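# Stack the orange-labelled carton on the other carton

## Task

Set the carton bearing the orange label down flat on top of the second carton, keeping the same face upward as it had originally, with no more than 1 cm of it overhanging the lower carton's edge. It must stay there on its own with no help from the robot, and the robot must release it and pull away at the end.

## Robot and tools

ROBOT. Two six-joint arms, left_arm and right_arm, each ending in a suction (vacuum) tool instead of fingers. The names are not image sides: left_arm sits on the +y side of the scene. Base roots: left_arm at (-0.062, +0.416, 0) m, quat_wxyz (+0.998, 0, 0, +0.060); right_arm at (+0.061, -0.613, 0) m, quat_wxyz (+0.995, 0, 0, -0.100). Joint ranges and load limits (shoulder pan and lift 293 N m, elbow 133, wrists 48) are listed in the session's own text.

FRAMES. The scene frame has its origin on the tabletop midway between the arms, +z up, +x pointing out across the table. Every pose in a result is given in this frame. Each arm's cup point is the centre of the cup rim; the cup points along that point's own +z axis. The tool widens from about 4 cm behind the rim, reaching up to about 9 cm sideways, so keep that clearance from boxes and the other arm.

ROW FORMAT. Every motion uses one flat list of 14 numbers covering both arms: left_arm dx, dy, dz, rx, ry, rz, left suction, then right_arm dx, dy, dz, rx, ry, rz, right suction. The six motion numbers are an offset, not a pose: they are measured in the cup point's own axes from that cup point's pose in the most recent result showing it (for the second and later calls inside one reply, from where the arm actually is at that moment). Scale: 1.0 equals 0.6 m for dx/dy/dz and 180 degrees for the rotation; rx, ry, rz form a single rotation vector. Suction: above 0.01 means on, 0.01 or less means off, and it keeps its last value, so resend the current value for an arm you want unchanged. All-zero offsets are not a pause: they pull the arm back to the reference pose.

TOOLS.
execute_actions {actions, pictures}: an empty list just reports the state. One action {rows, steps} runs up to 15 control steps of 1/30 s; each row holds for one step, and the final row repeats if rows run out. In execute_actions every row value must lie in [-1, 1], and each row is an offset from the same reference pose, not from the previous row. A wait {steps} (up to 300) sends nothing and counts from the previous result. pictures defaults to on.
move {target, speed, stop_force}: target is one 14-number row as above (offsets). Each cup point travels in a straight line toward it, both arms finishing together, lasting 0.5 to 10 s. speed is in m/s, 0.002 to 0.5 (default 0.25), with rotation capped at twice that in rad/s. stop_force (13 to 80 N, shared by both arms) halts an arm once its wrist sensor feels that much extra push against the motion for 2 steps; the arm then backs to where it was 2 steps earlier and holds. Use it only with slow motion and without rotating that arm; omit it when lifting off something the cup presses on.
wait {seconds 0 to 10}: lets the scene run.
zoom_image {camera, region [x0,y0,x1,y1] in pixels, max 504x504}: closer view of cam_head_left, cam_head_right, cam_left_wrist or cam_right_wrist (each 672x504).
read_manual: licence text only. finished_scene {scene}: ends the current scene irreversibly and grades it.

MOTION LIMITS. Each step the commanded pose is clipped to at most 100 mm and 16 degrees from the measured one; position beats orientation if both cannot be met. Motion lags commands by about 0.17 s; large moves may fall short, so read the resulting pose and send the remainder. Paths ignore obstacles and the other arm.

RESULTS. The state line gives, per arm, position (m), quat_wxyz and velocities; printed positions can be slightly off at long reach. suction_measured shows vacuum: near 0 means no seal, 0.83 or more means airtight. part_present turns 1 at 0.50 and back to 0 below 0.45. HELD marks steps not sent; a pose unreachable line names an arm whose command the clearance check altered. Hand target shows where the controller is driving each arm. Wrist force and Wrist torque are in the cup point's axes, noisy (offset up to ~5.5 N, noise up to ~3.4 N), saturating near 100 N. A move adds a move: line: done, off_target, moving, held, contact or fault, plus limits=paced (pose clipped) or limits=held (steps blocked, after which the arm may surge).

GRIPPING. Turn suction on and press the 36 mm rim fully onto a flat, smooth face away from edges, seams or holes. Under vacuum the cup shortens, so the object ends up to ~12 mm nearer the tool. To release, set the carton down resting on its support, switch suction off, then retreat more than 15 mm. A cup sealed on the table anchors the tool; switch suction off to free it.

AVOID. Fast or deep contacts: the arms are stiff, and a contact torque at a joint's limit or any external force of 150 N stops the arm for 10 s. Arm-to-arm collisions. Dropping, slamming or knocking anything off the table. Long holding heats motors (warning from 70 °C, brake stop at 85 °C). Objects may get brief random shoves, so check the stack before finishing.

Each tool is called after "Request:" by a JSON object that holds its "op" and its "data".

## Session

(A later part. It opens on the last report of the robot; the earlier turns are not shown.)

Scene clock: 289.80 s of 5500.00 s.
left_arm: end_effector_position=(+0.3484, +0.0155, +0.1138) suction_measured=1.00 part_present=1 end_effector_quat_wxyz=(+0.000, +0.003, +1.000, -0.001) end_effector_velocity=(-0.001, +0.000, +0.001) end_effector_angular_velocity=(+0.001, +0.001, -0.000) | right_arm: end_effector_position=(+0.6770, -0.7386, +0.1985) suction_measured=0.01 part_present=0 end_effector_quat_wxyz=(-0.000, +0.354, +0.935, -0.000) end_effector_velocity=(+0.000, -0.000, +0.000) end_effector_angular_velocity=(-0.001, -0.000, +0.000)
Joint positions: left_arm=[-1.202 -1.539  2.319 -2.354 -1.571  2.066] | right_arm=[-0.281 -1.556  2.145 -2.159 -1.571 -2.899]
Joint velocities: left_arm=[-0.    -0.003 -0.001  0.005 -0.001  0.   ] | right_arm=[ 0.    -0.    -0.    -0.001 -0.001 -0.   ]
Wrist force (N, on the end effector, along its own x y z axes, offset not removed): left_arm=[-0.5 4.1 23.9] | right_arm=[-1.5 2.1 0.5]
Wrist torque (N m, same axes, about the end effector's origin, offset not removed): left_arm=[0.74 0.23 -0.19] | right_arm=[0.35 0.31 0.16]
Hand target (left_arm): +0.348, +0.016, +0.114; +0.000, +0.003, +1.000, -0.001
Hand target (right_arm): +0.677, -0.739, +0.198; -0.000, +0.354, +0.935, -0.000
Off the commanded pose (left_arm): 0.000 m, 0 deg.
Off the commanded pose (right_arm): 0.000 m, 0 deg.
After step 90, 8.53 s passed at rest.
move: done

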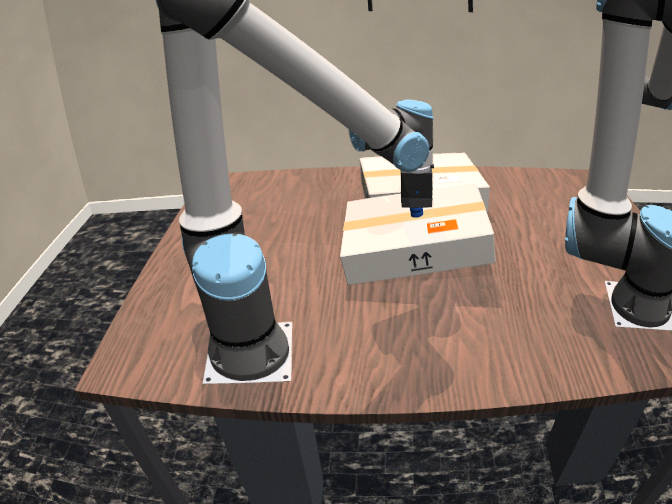

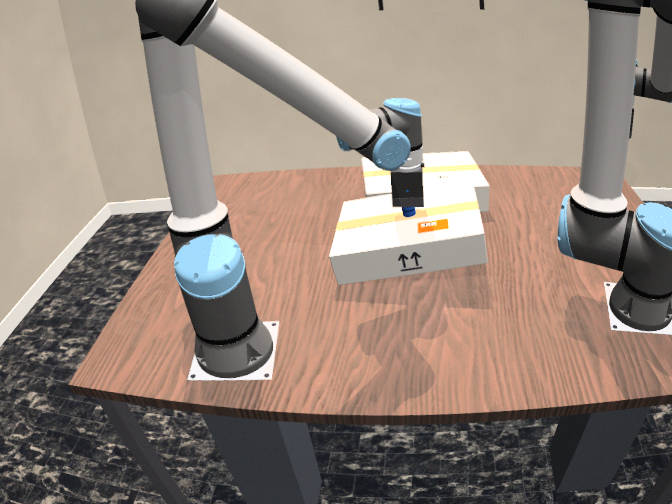

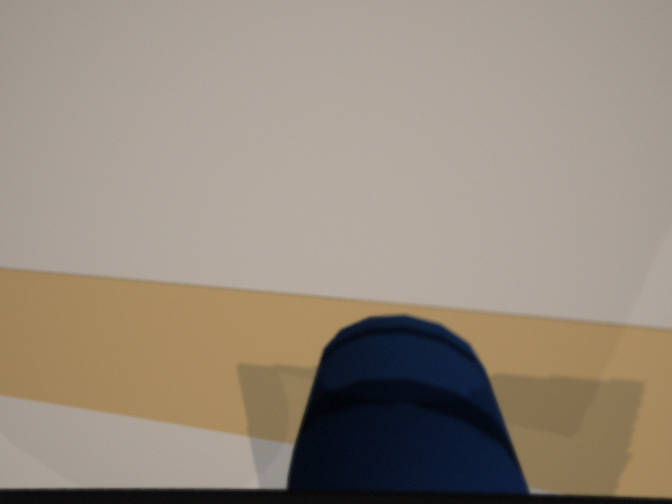

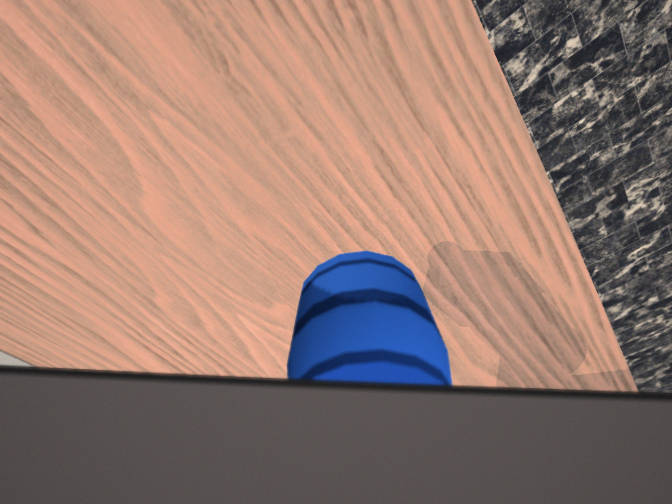

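Request:
{"op": "move", "data": {"target": [0,0,0.052,0,0,0,1,0,0,0,0,0,0,0], "speed": 0.04}}

Scene clock: 319.60 s of 5500.00 s.
left_arm: end_effector_position=(+0.3484, +0.0155, +0.0827) suction_measured=1.00 part_present=1 end_effector_quat_wxyz=(+0.000, +0.003, +1.000, -0.001) end_effector_velocity=(+0.000, -0.000, -0.002) end_effector_angular_velocity=(+0.000, -0.001, -0.000) | right_arm: end_effector_position=(+0.6770, -0.7386, +0.1985) suction_measured=0.01 part_present=0 end_effector_quat_wxyz=(-0.000, +0.354, +0.935, -0.000) end_effector_velocity=(-0.000, +0.001, -0.000) end_effector_angular_velocity=(+0.002, +0.000, -0.001)
Joint positions: left_arm=[-1.202 -1.488  2.343 -2.429 -1.571  2.066] | right_arm=[-0.281 -1.556  2.145 -2.159 -1.571 -2.899]
Joint velocities: left_arm=[-0.     0.003  0.001 -0.005  0.001 -0.   ] | right_arm=[0.    0.    0.    0.    0.001 0.001]
Wrist force (N, on the end effector, along its own x y z axes, offset not removed): left_arm=[-0.6 0.8 22.5] | right_arm=[-2.5 2.6 -0.4]
Wrist torque (N m, same axes, about the end effector's origin, offset not removed): left_arm=[0.36 0.24 -0.27] | right_arm=[0.36 0.53 0.18]
Hand target (left_arm): +0.348, +0.015, +0.083; +0.000, +0.003, +1.000, -0.001
Hand target (right_arm): +0.677, -0.739, +0.198; -0.000, +0.354, +0.935, -0.000
Off the commanded pose (left_arm): 0.000 m, 0 deg.
Off the commanded pose (right_arm): 0.000 m, 0 deg.
After step 90, 25.67 s passed at rest.
move: done

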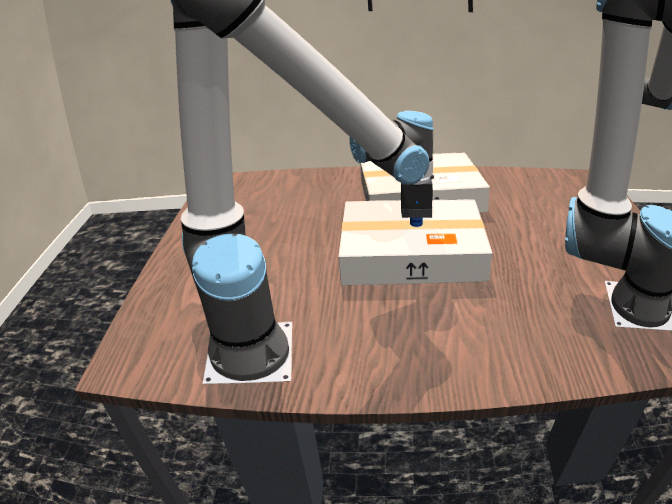

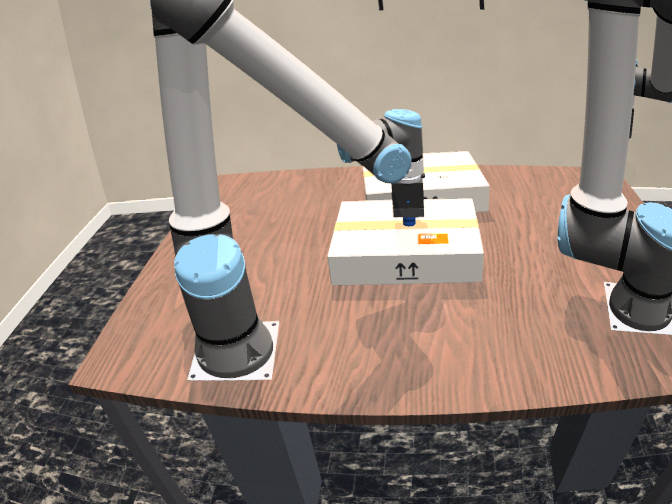

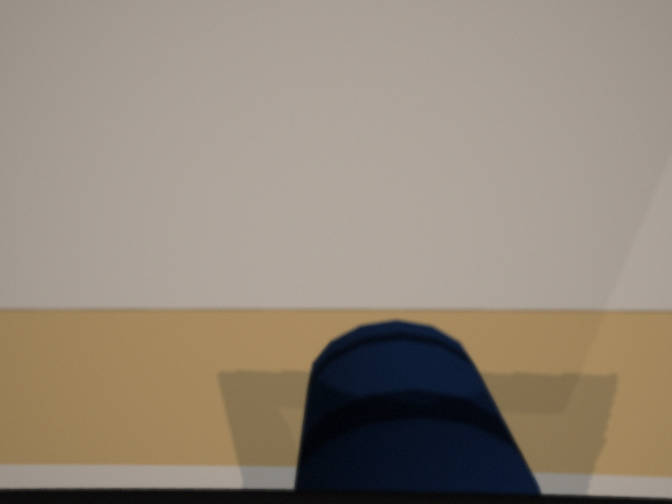

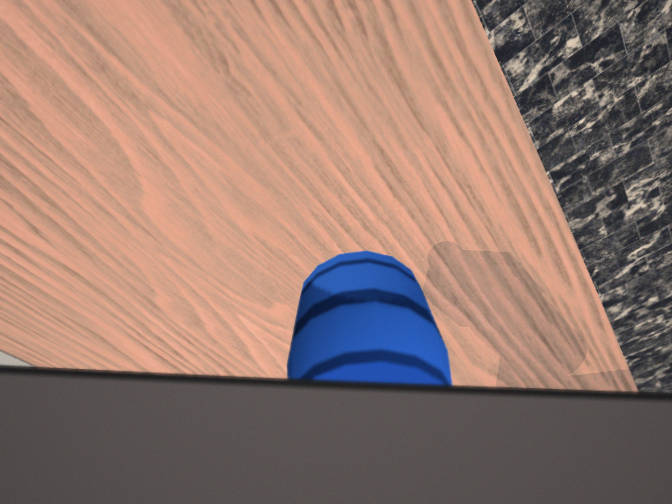

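Request:
{"op": "execute_actions", "data": {"actions": [{"rows":[[0,0,0.002,0,0,0,1,0,0,0,0,0,0,0],[0,0,0.004,0,0,0,1,0,0,0,0,0,0,0],[0,0,0.006,0,0,0,1,0,0,0,0,0,0,0]],"steps":15}], "pictures": false}}

Scene clock: 344.13 s of 5500.00 s.
left_arm: end_effector_position=(+0.3485, +0.0153, +0.0795) suction_measured=1.00 part_present=1 end_effector_quat_wxyz=(+0.001, +0.003, +1.000, -0.002) end_effector_velocity=(-0.000, +0.001, -0.001) end_effector_angular_velocity=(+0.001, +0.002, +0.001) | right_arm: end_effector_position=(+0.6770, -0.7386, +0.1985) suction_measured=0.01 part_present=0 end_effector_quat_wxyz=(-0.000, +0.354, +0.935, -0.000) end_effector_velocity=(+0.000, +0.000, +0.000) end_effector_angular_velocity=(+0.000, -0.000, +0.000)
Joint positions: left_arm=[-1.202 -1.482  2.345 -2.437 -1.571  2.066] | right_arm=[-0.281 -1.556  2.145 -2.159 -1.571 -2.899]
Joint velocities: left_arm=[ 0.001  0.002  0.001 -0.001 -0.002 -0.   ] | right_arm=[-0. -0. -0. -0.  0. -0.]
Wrist force (N, on the end effector, along its own x y z axes, offset not removed): left_arm=[17.4 29.7 -100.0] | right_arm=[-2.0 0.8 0.0]
Wrist torque (N m, same axes, about the end effector's origin, offset not removed): left_arm=[0.93 -0.27 -0.35] | right_arm=[0.14 0.42 0.21]
Hand target (left_arm): +0.348, +0.015, +0.079; +0.000, +0.003, +1.000, -0.001
Hand target (right_arm): +0.677, -0.739, +0.198; -0.000, +0.354, +0.935, -0.000
Off the commanded pose (left_arm): 0.000 m, 0 deg.
Off the commanded pose (right_arm): 0.000 m, 0 deg.
Steps of this call (steps 1 to 90: nothing new was sent; then 21.03 s passed at rest; steps 91 to 105: all 15 steps of this action). Readings (end_effector_position | what the end effector reports):
91: left_arm (+0.3484, +0.0155, +0.0825) | right_arm (+0.6770, -0.7386, +0.1985) | left_arm suction_measured=1.00 part_present=1 | right_arm suction_measured=0.01 part_present=0
92: left_arm (+0.3484, +0.0154, +0.0823) | right_arm (+0.6770, -0.7386, +0.1985) | left_arm suction_measured=1.00 part_present=1 | right_arm suction_measured=0.01 part_present=0
94: left_arm (+0.3484, +0.0154, +0.0811) | right_arm (+0.6770, -0.7386, +0.1985) | left_arm suction_measured=1.00 part_present=1 | right_arm suction_measured=0.01 part_present=0
98: left_arm (+0.3486, +0.0152, +0.0800) | right_arm (+0.6770, -0.7386, +0.1985) | left_arm suction_measured=1.00 part_present=1 | right_arm suction_measured=0.01 part_present=0
105: the state above

Request:
{"op": "execute_actions", "data": {"actions": [{"rows":[[0,0,-0.005,0,0,0,0,0,0,0,0,0,0,0]],"steps":15}], "pictures": false}}

Scene clock: 355.57 s of 5500.00 s.
left_arm: end_effector_position=(+0.3491, +0.0142, +0.0806) suction_measured=1.00 part_present=1 end_effector_quat_wxyz=(+0.001, +0.003, +1.000, -0.003) end_effector_velocity=(+0.000, +0.000, -0.000) end_effector_angular_velocity=(+0.000, -0.000, -0.000) | right_arm: end_effector_position=(+0.6770, -0.7386, +0.1985) suction_measured=0.01 part_present=0 end_effector_quat_wxyz=(-0.000, +0.354, +0.935, -0.000) end_effector_velocity=(-0.000, -0.000, -0.000) end_effector_angular_velocity=(-0.000, +0.000, +0.000)
Joint positions: left_arm=[-1.202 -1.483  2.344 -2.438 -1.571  2.066] | right_arm=[-0.281 -1.556  2.145 -2.159 -1.571 -2.899]
Joint velocities: left_arm=[ 0. -0.  0.  0.  0.  0.] | right_arm=[-0.    -0.     0.     0.    -0.001 -0.   ]
Wrist force (N, on the end effector, along its own x y z axes, offset not removed): left_arm=[5.5 15.8 -31.1] | right_arm=[-1.2 2.6 -1.1]
Wrist torque (N m, same axes, about the end effector's origin, offset not removed): left_arm=[0.65 0.06 -0.30] | right_arm=[0.41 0.33 0.14]
Hand target (left_arm): +0.349, +0.014, +0.081; +0.001, +0.003, +1.000, -0.003
Hand target (right_arm): +0.677, -0.739, +0.198; -0.000, +0.354, +0.935, -0.000
Off the commanded pose (left_arm): 0.002 m, 0 deg.
Off the commanded pose (right_arm): 0.000 m, 0 deg.
FORCE FAULT: contact force on the left arm reached its limit, and that arm stopped for 10 seconds. The contact can be on any part of that arm, not only on its tool. That arm's remaining commands of this call were not run. That arm holds still and accepts commands again. Move the arm away from the contact; if what it grips holds it there, let go first. Pushing or pulling that hard again can fault the arm again.
The stop of the left arm began at step 43 of this call (marked STOPPED below). From that step on that arm followed nothing that you had sent. 15 of its steps, steps kept back included, did not run and will not run. Nothing is kept back now.
Steps of this call (steps 1 to 310: nothing new was sent; steps 311 to 325: all 15 steps of this action; steps 326 to 343: the stop continued). Readings (end_effector_position | what the end effector reports):
1: left_arm (+0.3485, +0.0153, +0.0794) | right_arm (+0.6770, -0.7386, +0.1985) | left_arm suction_measured=1.00 part_present=1 | right_arm suction_measured=0.01 part_present=0
2: left_arm (+0.3485, +0.0153, +0.0794) | right_arm (+0.6770, -0.7386, +0.1985) | left_arm suction_measured=1.00 part_present=1 | right_arm suction_measured=0.01 part_present=0
4: left_arm (+0.3485, +0.0154, +0.0793) | right_arm (+0.6770, -0.7386, +0.1985) | left_arm suction_measured=1.00 part_present=1 | right_arm suction_measured=0.01 part_present=0
8: left_arm (+0.3485, +0.0154, +0.0793) | right_arm (+0.6770, -0.7386, +0.1985) | left_arm suction_measured=1.00 part_present=1 | right_arm suction_measured=0.01 part_present=0
43: left_arm (+0.3487, +0.0149, +0.0798) | right_arm (+0.6770, -0.7386, +0.1985) | left_arm suction_measured=1.00 part_present=1 | right_arm suction_measured=0.01 part_present=0 STOPPED (the left arm)
343: the state above

Request:
{"op": "execute_actions", "data": {"actions": [{"rows":[[0,0,-0.003,0,0,0,0,0,0,0,0,0,0,0]],"steps":12}], "pictures": false}}

Scene clock: 362.30 s of 5500.00 s.
left_arm: end_effector_position=(+0.3491, +0.0142, +0.0824) suction_measured=0.00 part_present=0 end_effector_quat_wxyz=(+0.001, +0.003, +1.000, -0.003) end_effector_velocity=(+0.001, +0.001, +0.000) end_effector_angular_velocity=(-0.000, -0.001, +0.001) | right_arm: end_effector_position=(+0.6770, -0.7386, +0.1985) suction_measured=0.01 part_present=0 end_effector_quat_wxyz=(-0.000, +0.354, +0.935, -0.000) end_effector_velocity=(-0.000, +0.000, -0.000) end_effector_angular_velocity=(+0.001, +0.001, +0.000)
Joint positions: left_arm=[-1.202 -1.486  2.342 -2.433 -1.571  2.066] | right_arm=[-0.281 -1.556  2.145 -2.159 -1.571 -2.899]
Joint velocities: left_arm=[ 0.001 -0.001  0.     0.     0.     0.   ] | right_arm=[-0.     0.     0.     0.001  0.001 -0.   ]
Wrist force (N, on the end effector, along its own x y z axes, offset not removed): left_arm=[-0.9 4.9 -12.3] | right_arm=[-3.2 3.1 -0.3]
Wrist torque (N m, same axes, about the end effector's origin, offset not removed): left_arm=[0.81 0.37 -0.21] | right_arm=[0.50 0.56 0.17]
Hand target (left_arm): +0.349, +0.014, +0.082; +0.001, +0.003, +1.000, -0.003
Hand target (right_arm): +0.677, -0.739, +0.198; -0.000, +0.354, +0.935, -0.000
Off the commanded pose (left_arm): 0.000 m, 0 deg.
Off the commanded pose (right_arm): 0.000 m, 0 deg.
Steps of this call (steps 1 to 90: nothing new was sent; then 3.33 s passed at rest; steps 91 to 102: all 12 steps of this action). Readings (end_effector_position | what the end effector reports):
91: left_arm (+0.3491, +0.0142, +0.0807) | right_arm (+0.6770, -0.7386, +0.1985) | left_arm suction_measured=0.58 part_present=1 | right_arm suction_measured=0.01 part_present=0
92: left_arm (+0.3491, +0.0141, +0.0811) | right_arm (+0.6770, -0.7386, +0.1985) | left_arm suction_measured=0.06 part_present=0 | right_arm suction_measured=0.01 part_present=0
94: left_arm (+0.3491, +0.0141, +0.0817) | right_arm (+0.6770, -0.7386, +0.1985) | left_arm suction_measured=0.00 part_present=0 | right_arm suction_measured=0.01 part_present=0
98: left_arm (+0.3491, +0.0142, +0.0822) | right_arm (+0.6770, -0.7386, +0.1985) | left_arm suction_measured=0.00 part_present=0 | right_arm suction_measured=0.01 part_present=0
102: the state above

Request:
{"op": "move", "data": {"target": [0.0392,-0.0073,-0.3623,-0.0013,0.0006,0,0,0.895,0.184,0,0,0,-0.2283,0], "speed": 0.4}}

Scene clock: 408.23 s of 5500.00 s.
left_arm: end_effector_position=(+0.3248, +0.0112, +0.2999) suction_measured=0.00 part_present=0 end_effector_quat_wxyz=(+0.000, +0.003, +1.000, -0.001) end_effector_velocity=(-0.000, -0.000, +0.001) end_effector_angular_velocity=(+0.000, +0.001, -0.000) | right_arm: end_effector_position=(+0.3484, -0.3004, +0.1985) suction_measured=0.01 part_present=0 end_effector_quat_wxyz=(-0.000, +0.003, +1.000, -0.000) end_effector_velocity=(-0.001, +0.002, -0.000) end_effector_angular_velocity=(-0.000, +0.001, +0.001)
Joint positions: left_arm=[-1.244 -1.771  2.136 -1.937 -1.571  2.023] | right_arm=[ 0.606 -1.967  2.459 -2.062 -1.571 -2.73 ]
Joint velocities: left_arm=[-0.    -0.    -0.001  0.002 -0.    -0.   ] | right_arm=[ 0.004  0.002 -0.001 -0.001  0.     0.003]
Wrist force (N, on the end effector, along its own x y z axes, offset not removed): left_arm=[0.0 3.1 -0.7] | right_arm=[-4.2 0.9 -0.9]
Wrist torque (N m, same axes, about the end effector's origin, offset not removed): left_arm=[0.58 0.18 -0.20] | right_arm=[0.13 0.81 0.16]
Hand target (left_arm): +0.325, +0.011, +0.300; +0.000, +0.003, +1.000, -0.001
Hand target (right_arm): +0.348, -0.300, +0.198; -0.000, +0.003, +1.000, -0.000
Off the commanded pose (left_arm): 0.000 m, 0 deg.
Off the commanded pose (right_arm): 0.001 m, 0 deg.
After step 90, 40.90 s passed at rest.
move: done

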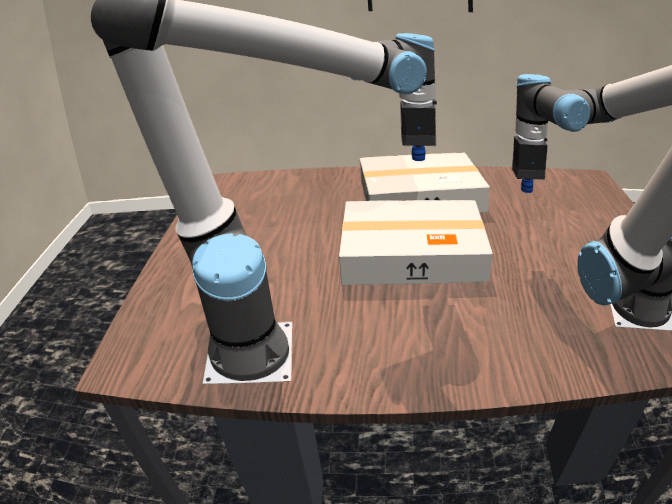

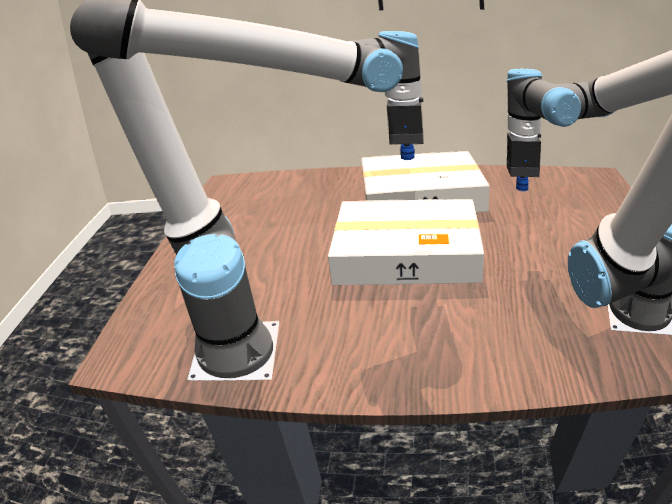

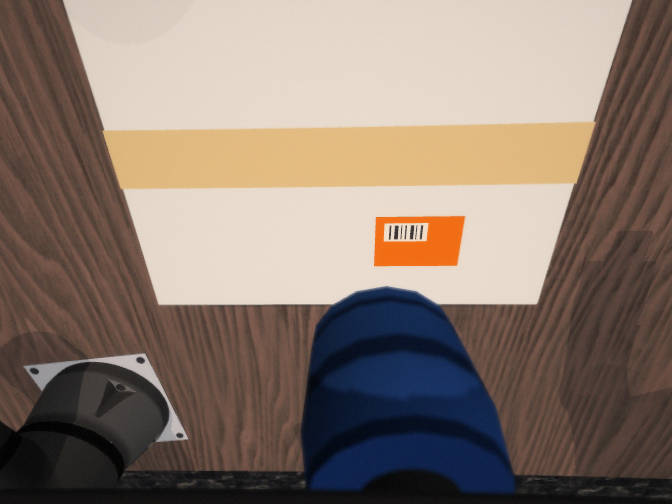

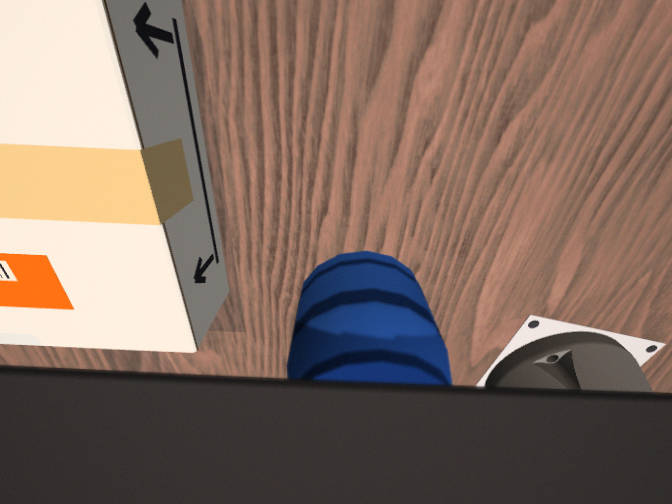

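Request:
{"op": "move", "data": {"target": [-0.040,0.2466,0.2915,0,0,0,0,0.0017,0.2823,0.1225,0,0,0,0], "speed": 0.3}}

Scene clock: 433.57 s of 5500.00 s.
left_arm: end_effector_position=(+0.3502, +0.1587, +0.1250) suction_measured=0.00 part_present=0 end_effector_quat_wxyz=(+0.000, +0.003, +1.000, -0.001) end_effector_velocity=(-0.000, +0.001, -0.002) end_effector_angular_velocity=(-0.000, +0.003, +0.000) | right_arm: end_effector_position=(+0.3487, -0.1313, +0.1251) suction_measured=0.01 part_present=0 end_effector_quat_wxyz=(+0.000, +0.003, +1.000, -0.000) end_effector_velocity=(-0.000, +0.001, -0.001) end_effector_angular_velocity=(-0.000, +0.001, -0.000)
Joint positions: left_arm=[-1.045 -1.718  2.455 -2.31  -1.571  2.222] | right_arm=[ 0.918 -1.577  2.329 -2.323 -1.571 -2.418]
Joint velocities: left_arm=[ 0.002  0.002  0.002 -0.003 -0.003  0.002] | right_arm=[ 0.001  0.003 -0.001 -0.     0.001  0.002]
Wrist force (N, on the end effector, along its own x y z axes, offset not removed): left_arm=[1.7 1.0 3.2] | right_arm=[-3.4 2.6 0.3]
Wrist torque (N m, same axes, about the end effector's origin, offset not removed): left_arm=[0.17 -0.08 -0.24] | right_arm=[0.43 0.61 0.17]
Hand target (left_arm): +0.350, +0.159, +0.125; +0.000, +0.003, +1.000, -0.001
Hand target (right_arm): +0.349, -0.131, +0.125; +0.000, +0.003, +1.000, -0.000
Off the commanded pose (left_arm): 0.000 m, 0 deg.
Off the commanded pose (right_arm): 0.000 m, 0 deg.
After step 90, 20.97 s passed at rest.
move: done

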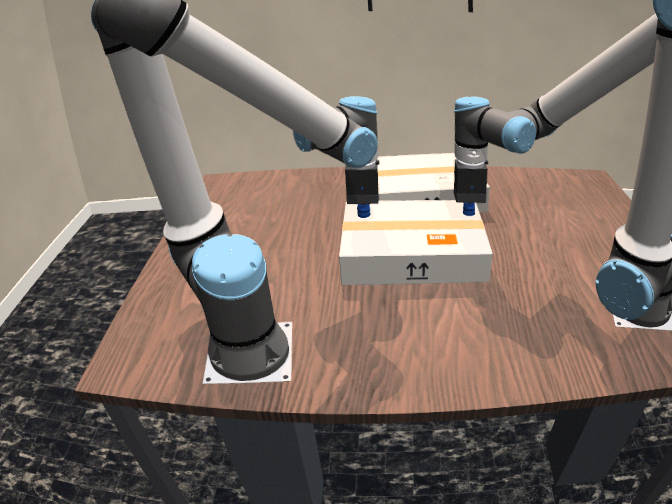

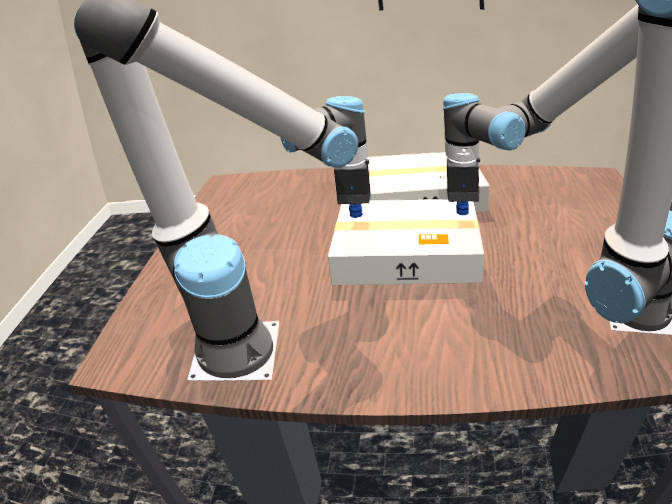

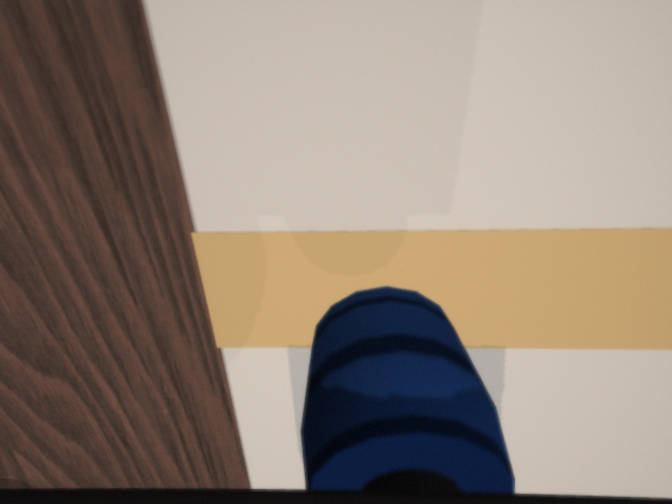

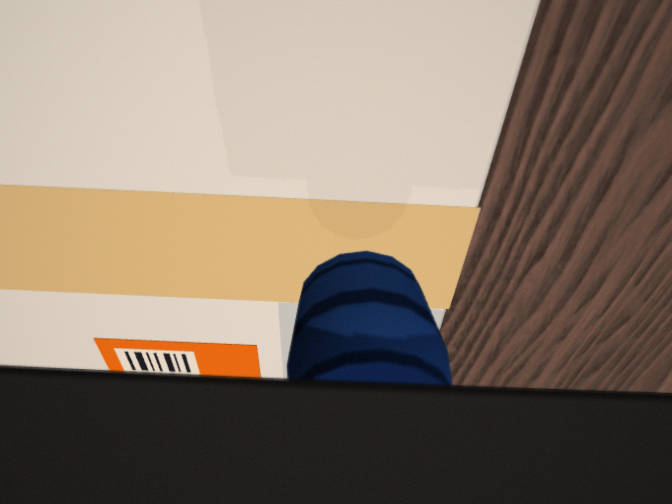

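Request:
{"op": "move", "data": {"target": [0,0,0.062,0,0,0,1,0,0,0.062,0,0,0,1], "speed": 0.025, "stop_force": 15}}

Scene clock: 447.30 s of 5500.00 s.
left_arm: end_effector_position=(+0.3502, +0.1587, +0.0879) suction_measured=1.00 part_present=1 end_effector_quat_wxyz=(+0.000, +0.003, +1.000, -0.000) end_effector_velocity=(+0.001, +0.000, -0.001) end_effector_angular_velocity=(+0.001, -0.002, -0.000) | right_arm: end_effector_position=(+0.3486, -0.1313, +0.0880) suction_measured=0.94 part_present=1 end_effector_quat_wxyz=(-0.000, +0.003, +1.000, -0.000) end_effector_velocity=(+0.000, +0.000, -0.001) end_effector_angular_velocity=(+0.001, -0.001, -0.000)
Joint positions: left_arm=[-1.045 -1.648  2.49  -2.414 -1.571  2.222] | right_arm=[ 0.918 -1.516  2.359 -2.413 -1.572 -2.418]
Joint velocities: left_arm=[-0.     0.003  0.001 -0.005  0.003 -0.   ] | right_arm=[-0.     0.003  0.001 -0.005  0.     0.   ]
Wrist force (N, on the end effector, along its own x y z axes, offset not removed): left_arm=[-0.5 7.3 18.4] | right_arm=[-1.3 1.4 10.0]
Wrist torque (N m, same axes, about the end effector's origin, offset not removed): left_arm=[0.84 0.33 -0.23] | right_arm=[0.61 0.30 0.15]
Hand target (left_arm): +0.350, +0.159, +0.088; +0.000, +0.003, +1.000, -0.001
Hand target (right_arm): +0.349, -0.131, +0.088; +0.000, +0.003, +1.000, -0.000
Off the commanded pose (left_arm): 0.000 m, 0 deg.
Off the commanded pose (right_arm): 0.000 m, 0 deg.
After step 90, 8.97 s passed at rest.
move: done

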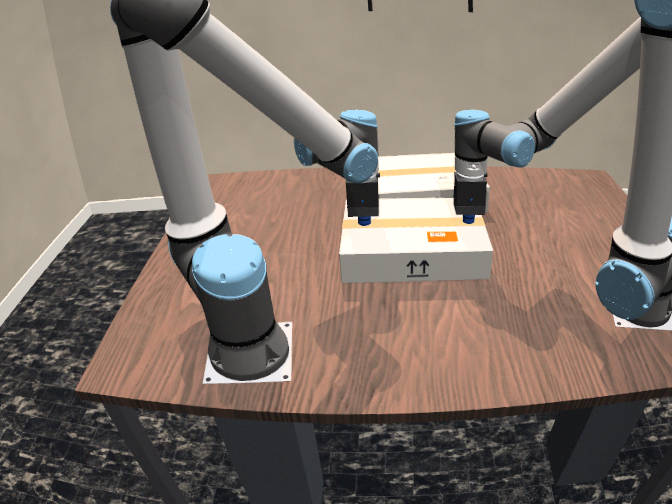

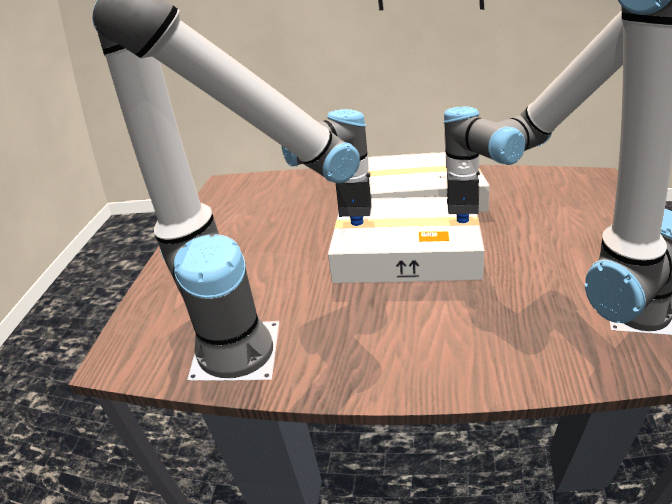

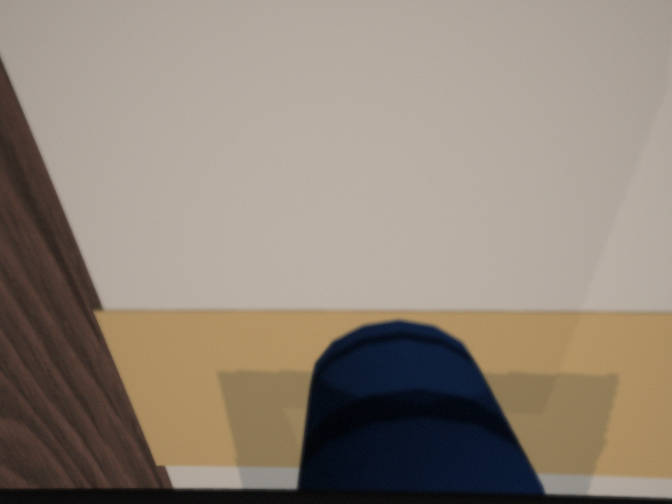

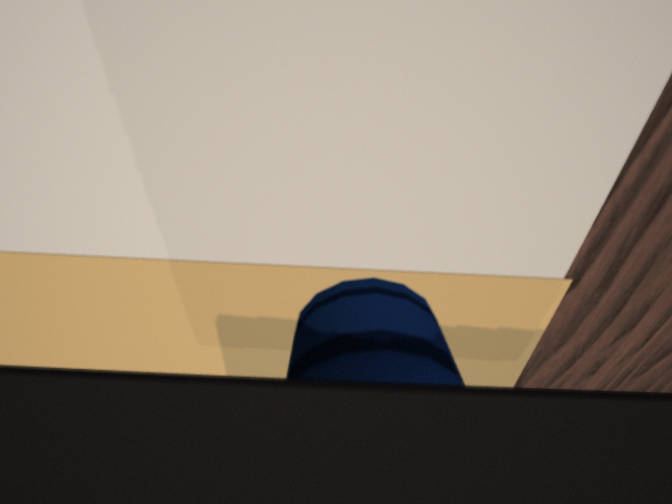

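Request:
{"op": "move", "data": {"target": [0,0,-0.212,0,0,0,1,0,0,-0.212,0,0,0,1], "speed": 0.12}}

Scene clock: 457.80 s of 5500.00 s.
left_arm: end_effector_position=(+0.3500, +0.1589, +0.2151) suction_measured=1.00 part_present=1 end_effector_quat_wxyz=(+0.000, +0.003, +1.000, -0.001) end_effector_velocity=(-0.000, -0.000, +0.002) end_effector_angular_velocity=(-0.001, +0.001, +0.000) | right_arm: end_effector_position=(+0.3486, -0.1312, +0.2150) suction_measured=0.99 part_present=1 end_effector_quat_wxyz=(+0.000, +0.003, +1.000, -0.000) end_effector_velocity=(+0.000, -0.000, +0.001) end_effector_angular_velocity=(-0.001, +0.000, +0.001)
Joint positions: left_arm=[-1.045 -1.846  2.353 -2.08  -1.571  2.222] | right_arm=[ 0.918 -1.694  2.238 -2.115 -1.572 -2.417]
Joint velocities: left_arm=[ 0.    -0.002 -0.002  0.003 -0.001  0.   ] | right_arm=[-0.    -0.001 -0.002  0.004 -0.001 -0.001]
Wrist force (N, on the end effector, along its own x y z axes, offset not removed): left_arm=[-0.3 5.4 17.6] | right_arm=[-3.0 -2.7 10.4]
Wrist torque (N m, same axes, about the end effector's origin, offset not removed): left_arm=[0.19 0.07 -0.18] | right_arm=[0.34 0.47 0.16]
Hand target (left_arm): +0.350, +0.159, +0.215; +0.000, +0.003, +1.000, -0.000
Hand target (right_arm): +0.349, -0.131, +0.215; -0.000, +0.003, +1.000, -0.000
Off the commanded pose (left_arm): 0.000 m, 0 deg.
Off the commanded pose (right_arm): 0.000 m, 0 deg.
After step 90, 5.97 s passed at rest.
move: done

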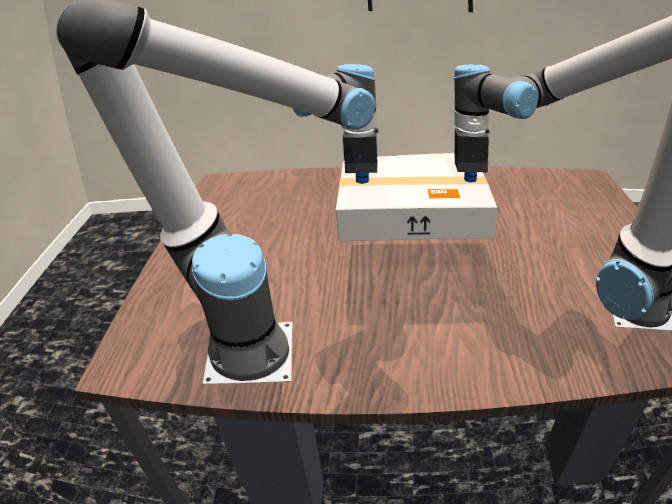

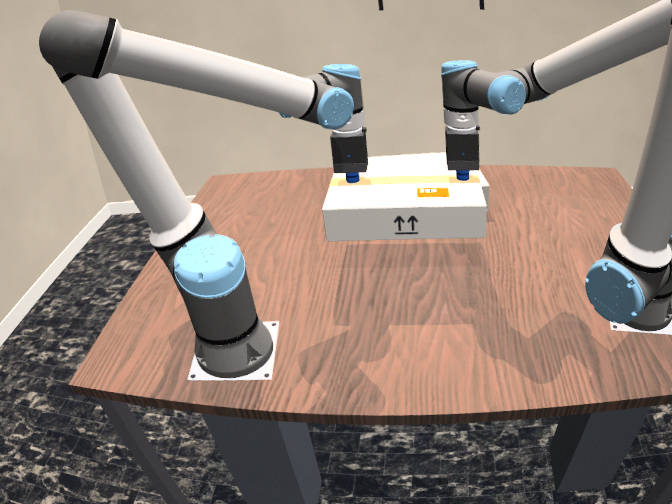

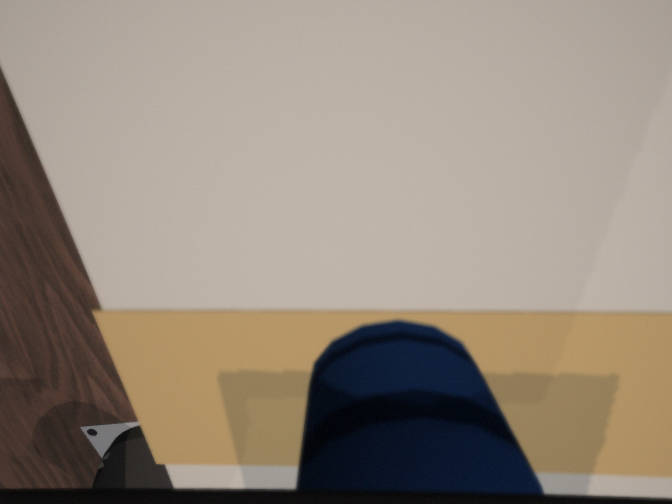

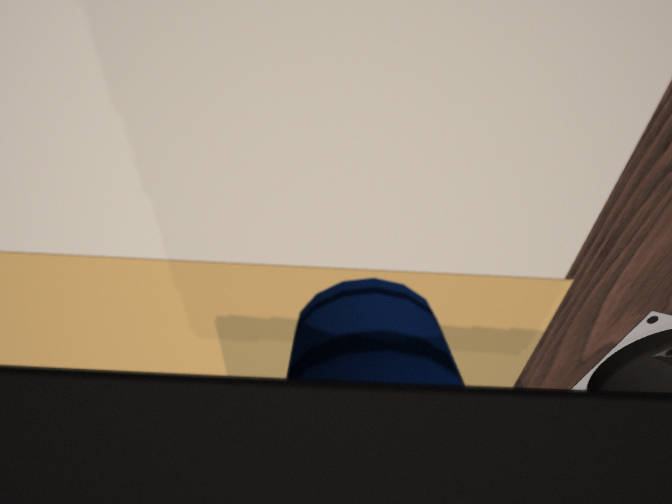

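Request:
{"op": "move", "data": {"target": [-0.5715,-0.0807,0,0,0,-0.0414,1,-0.6338,-0.0763,0,0,0,-0.0414,1], "speed": 0.2}}

Request:
{"op": "zoom_image", "data": {"camera": "cam_head_left", "region": [330, 90, 520, 230]}}

Request:
{"op": "zoom_image", "data": {"camera": "cam_head_right", "region": [330, 90, 520, 230]}}

Scene clock: 470.03 s of 5500.00 s.
left_arm: end_effector_position=(+0.6926, +0.1084, +0.2155) suction_measured=1.00 part_present=1 end_effector_quat_wxyz=(+0.001, -0.062, +0.998, -0.000) end_effector_velocity=(+0.001, -0.001, +0.000) end_effector_angular_velocity=(-0.001, +0.000, -0.000) | right_arm: end_effector_position=(+0.7283, -0.1798, +0.2149) suction_measured=0.99 part_present=1 end_effector_quat_wxyz=(-0.000, -0.062, +0.998, -0.000) end_effector_velocity=(+0.001, +0.001, +0.000) end_effector_angular_velocity=(+0.003, +0.001, +0.001)
Joint positions: left_arm=[-0.722 -1.282  1.784 -2.074 -1.57   2.415] | right_arm=[ 0.556 -1.309  1.821 -2.082 -1.572 -2.909]
Joint velocities: left_arm=[ 0.     0.002 -0.003  0.001 -0.001  0.   ] | right_arm=[-0.     0.002 -0.003  0.001  0.003 -0.001]
Wrist force (N, on the end effector, along its own x y z axes, offset not removed): left_arm=[-4.0 11.8 19.4] | right_arm=[-2.3 -4.6 11.3]
Wrist torque (N m, same axes, about the end effector's origin, offset not removed): left_arm=[0.78 0.84 -0.25] | right_arm=[0.46 0.36 0.20]
Hand target (left_arm): +0.693, +0.108, +0.215; +0.001, -0.062, +0.998, -0.000
Hand target (right_arm): +0.728, -0.180, +0.215; -0.000, -0.062, +0.998, -0.000
Off the commanded pose (left_arm): 0.000 m, 0 deg.
Off the commanded pose (right_arm): 0.000 m, 0 deg.
After step 90, 6.80 s passed at rest.
move: done

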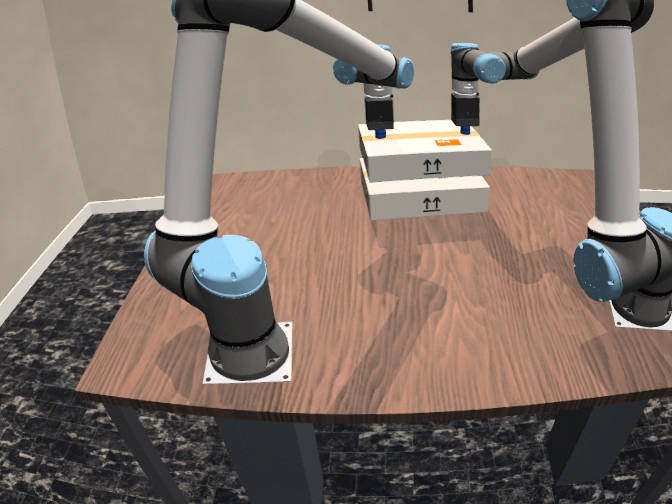

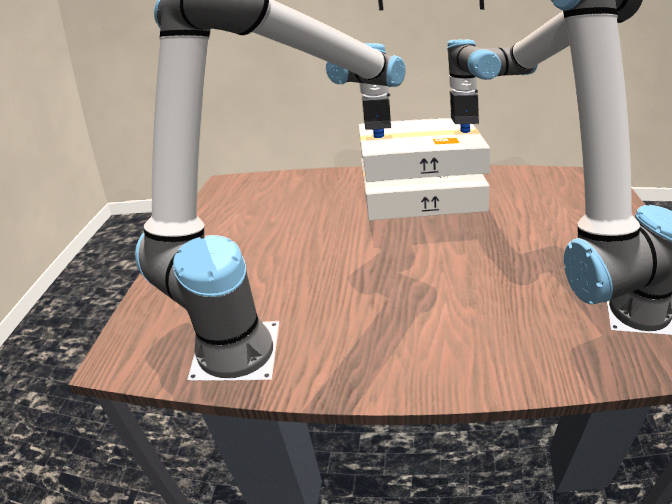

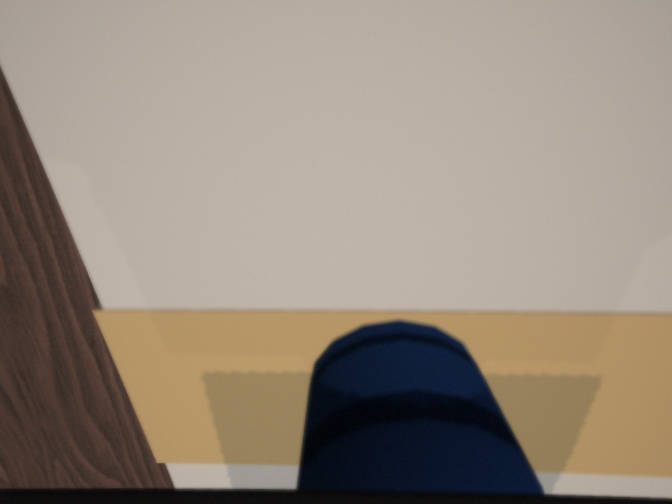

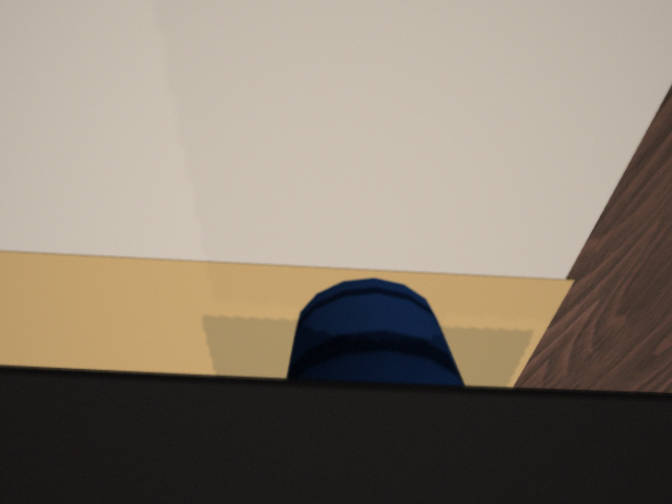

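Region (330, 90, 520, 230) of cam_head_left's 672x504 image, scaled by 2.653, with more detail than that image has; it fills the top 371 rows of this view, and the rest is white.

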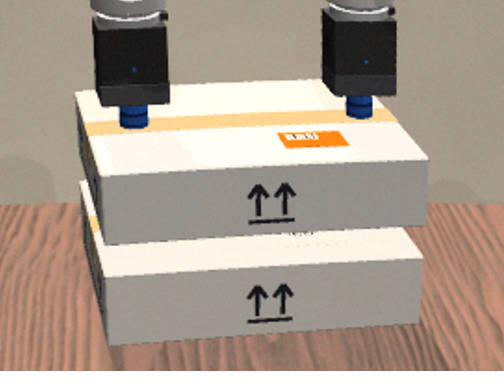

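Region (330, 90, 520, 230) of cam_head_right's 672x504 image, scaled by 2.653, with more detail than that image has; it fills the top 371 rows of this view, and the rest is white.

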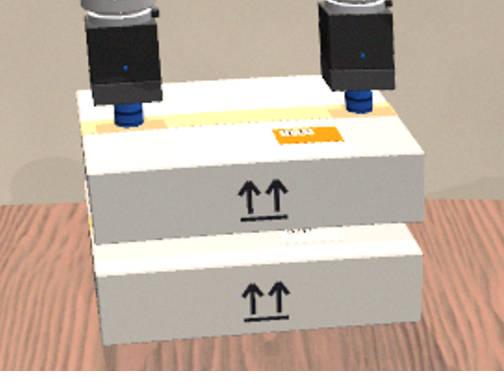

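Request:
{"op": "move", "data": {"target": [0,0,0.043,0,0,0,1,0,0,0.042,0,0,0,1], "speed": 0.05, "stop_force": 13}}

Request:
{"op": "zoom_image", "data": {"camera": "cam_head_left", "region": [345, 120, 505, 230]}}

Request:
{"op": "zoom_image", "data": {"camera": "cam_head_right", "region": [345, 120, 505, 230]}}

Scene clock: 480.73 s of 5500.00 s.
left_arm: end_effector_position=(+0.6927, +0.1084, +0.1898) suction_measured=1.00 part_present=1 end_effector_quat_wxyz=(+0.001, -0.062, +0.998, -0.000) end_effector_velocity=(+0.000, +0.001, -0.001) end_effector_angular_velocity=(-0.000, -0.000, +0.001) | right_arm: end_effector_position=(+0.7283, -0.1798, +0.1899) suction_measured=0.99 part_present=1 end_effector_quat_wxyz=(-0.000, -0.062, +0.998, -0.000) end_effector_velocity=(-0.000, +0.000, -0.001) end_effector_angular_velocity=(+0.001, +0.001, -0.001)
Joint positions: left_arm=[-0.722 -1.26   1.806 -2.119 -1.571  2.415] | right_arm=[ 0.556 -1.288  1.844 -2.126 -1.572 -2.91 ]
Joint velocities: left_arm=[ 0.001  0.001  0.002 -0.003  0.     0.   ] | right_arm=[ 0.     0.001  0.001 -0.002  0.001  0.001]
Wrist force (N, on the end effector, along its own x y z axes, offset not removed): left_arm=[-0.5 9.2 17.3] | right_arm=[-2.7 -4.6 12.9]
Wrist torque (N m, same axes, about the end effector's origin, offset not removed): left_arm=[0.81 0.06 -0.32] | right_arm=[0.19 0.44 0.21]
Hand target (left_arm): +0.693, +0.108, +0.190; +0.001, -0.062, +0.998, -0.000
Hand target (right_arm): +0.728, -0.180, +0.190; -0.000, -0.062, +0.998, -0.000
Off the commanded pose (left_arm): 0.000 m, 0 deg.
Off the commanded pose (right_arm): 0.000 m, 0 deg.
After step 90, 6.80 s passed at rest.
move: done

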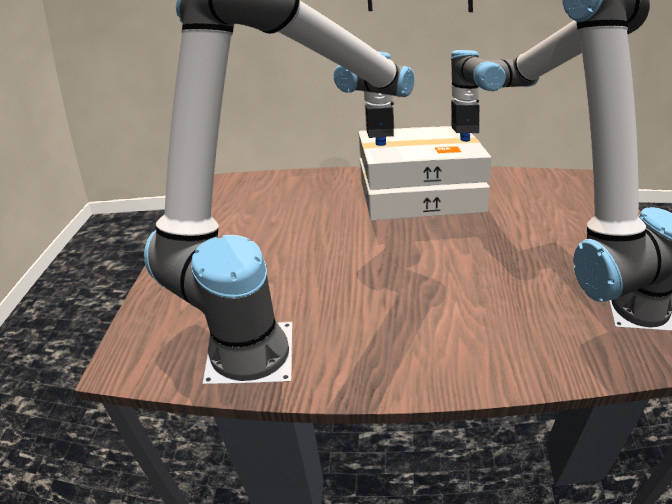

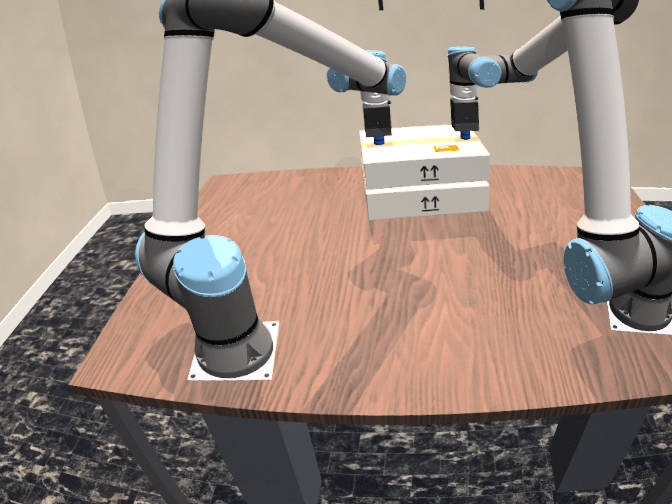

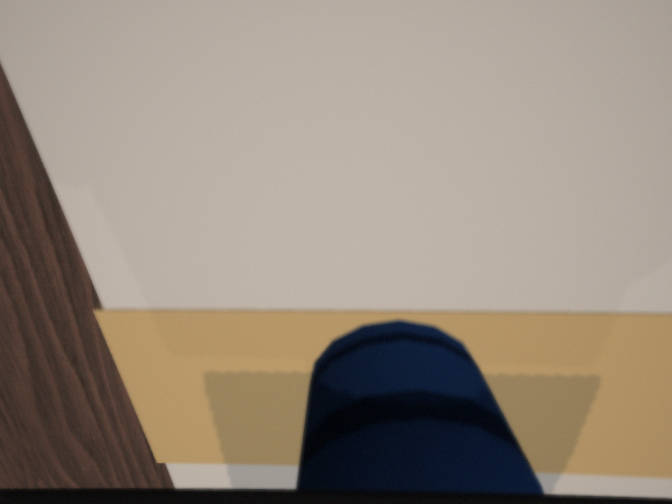

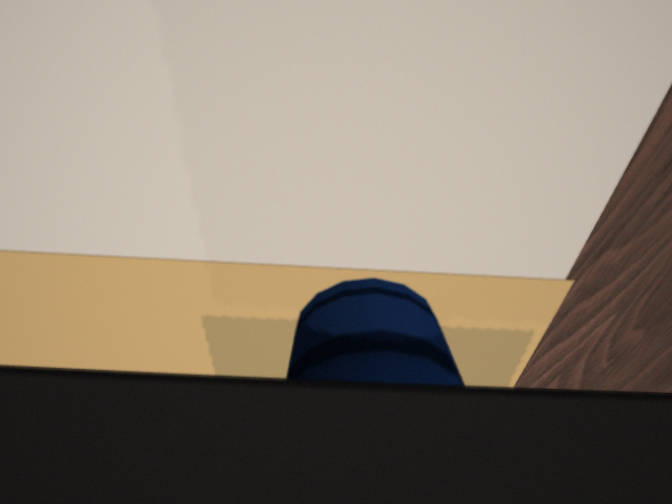

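Region (345, 120, 505, 230) of cam_head_left's 672x504 image, scaled by 3.150, with more detail than that image has; it fills the top 346 rows of this view, and the rest is white.

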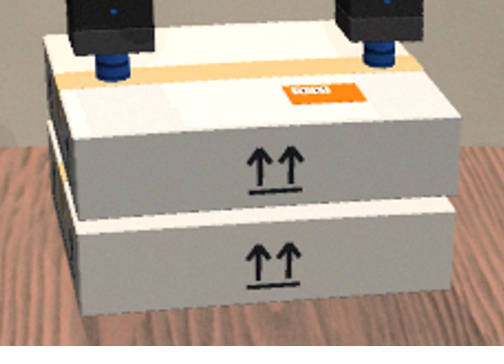

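Region (345, 120, 505, 230) of cam_head_right's 672x504 image, scaled by 3.150, with more detail than that image has; it fills the top 346 rows of this view, and the rest is white.

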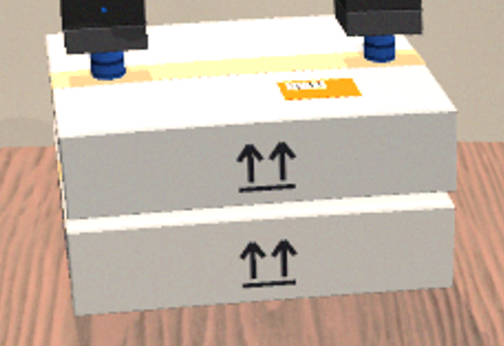

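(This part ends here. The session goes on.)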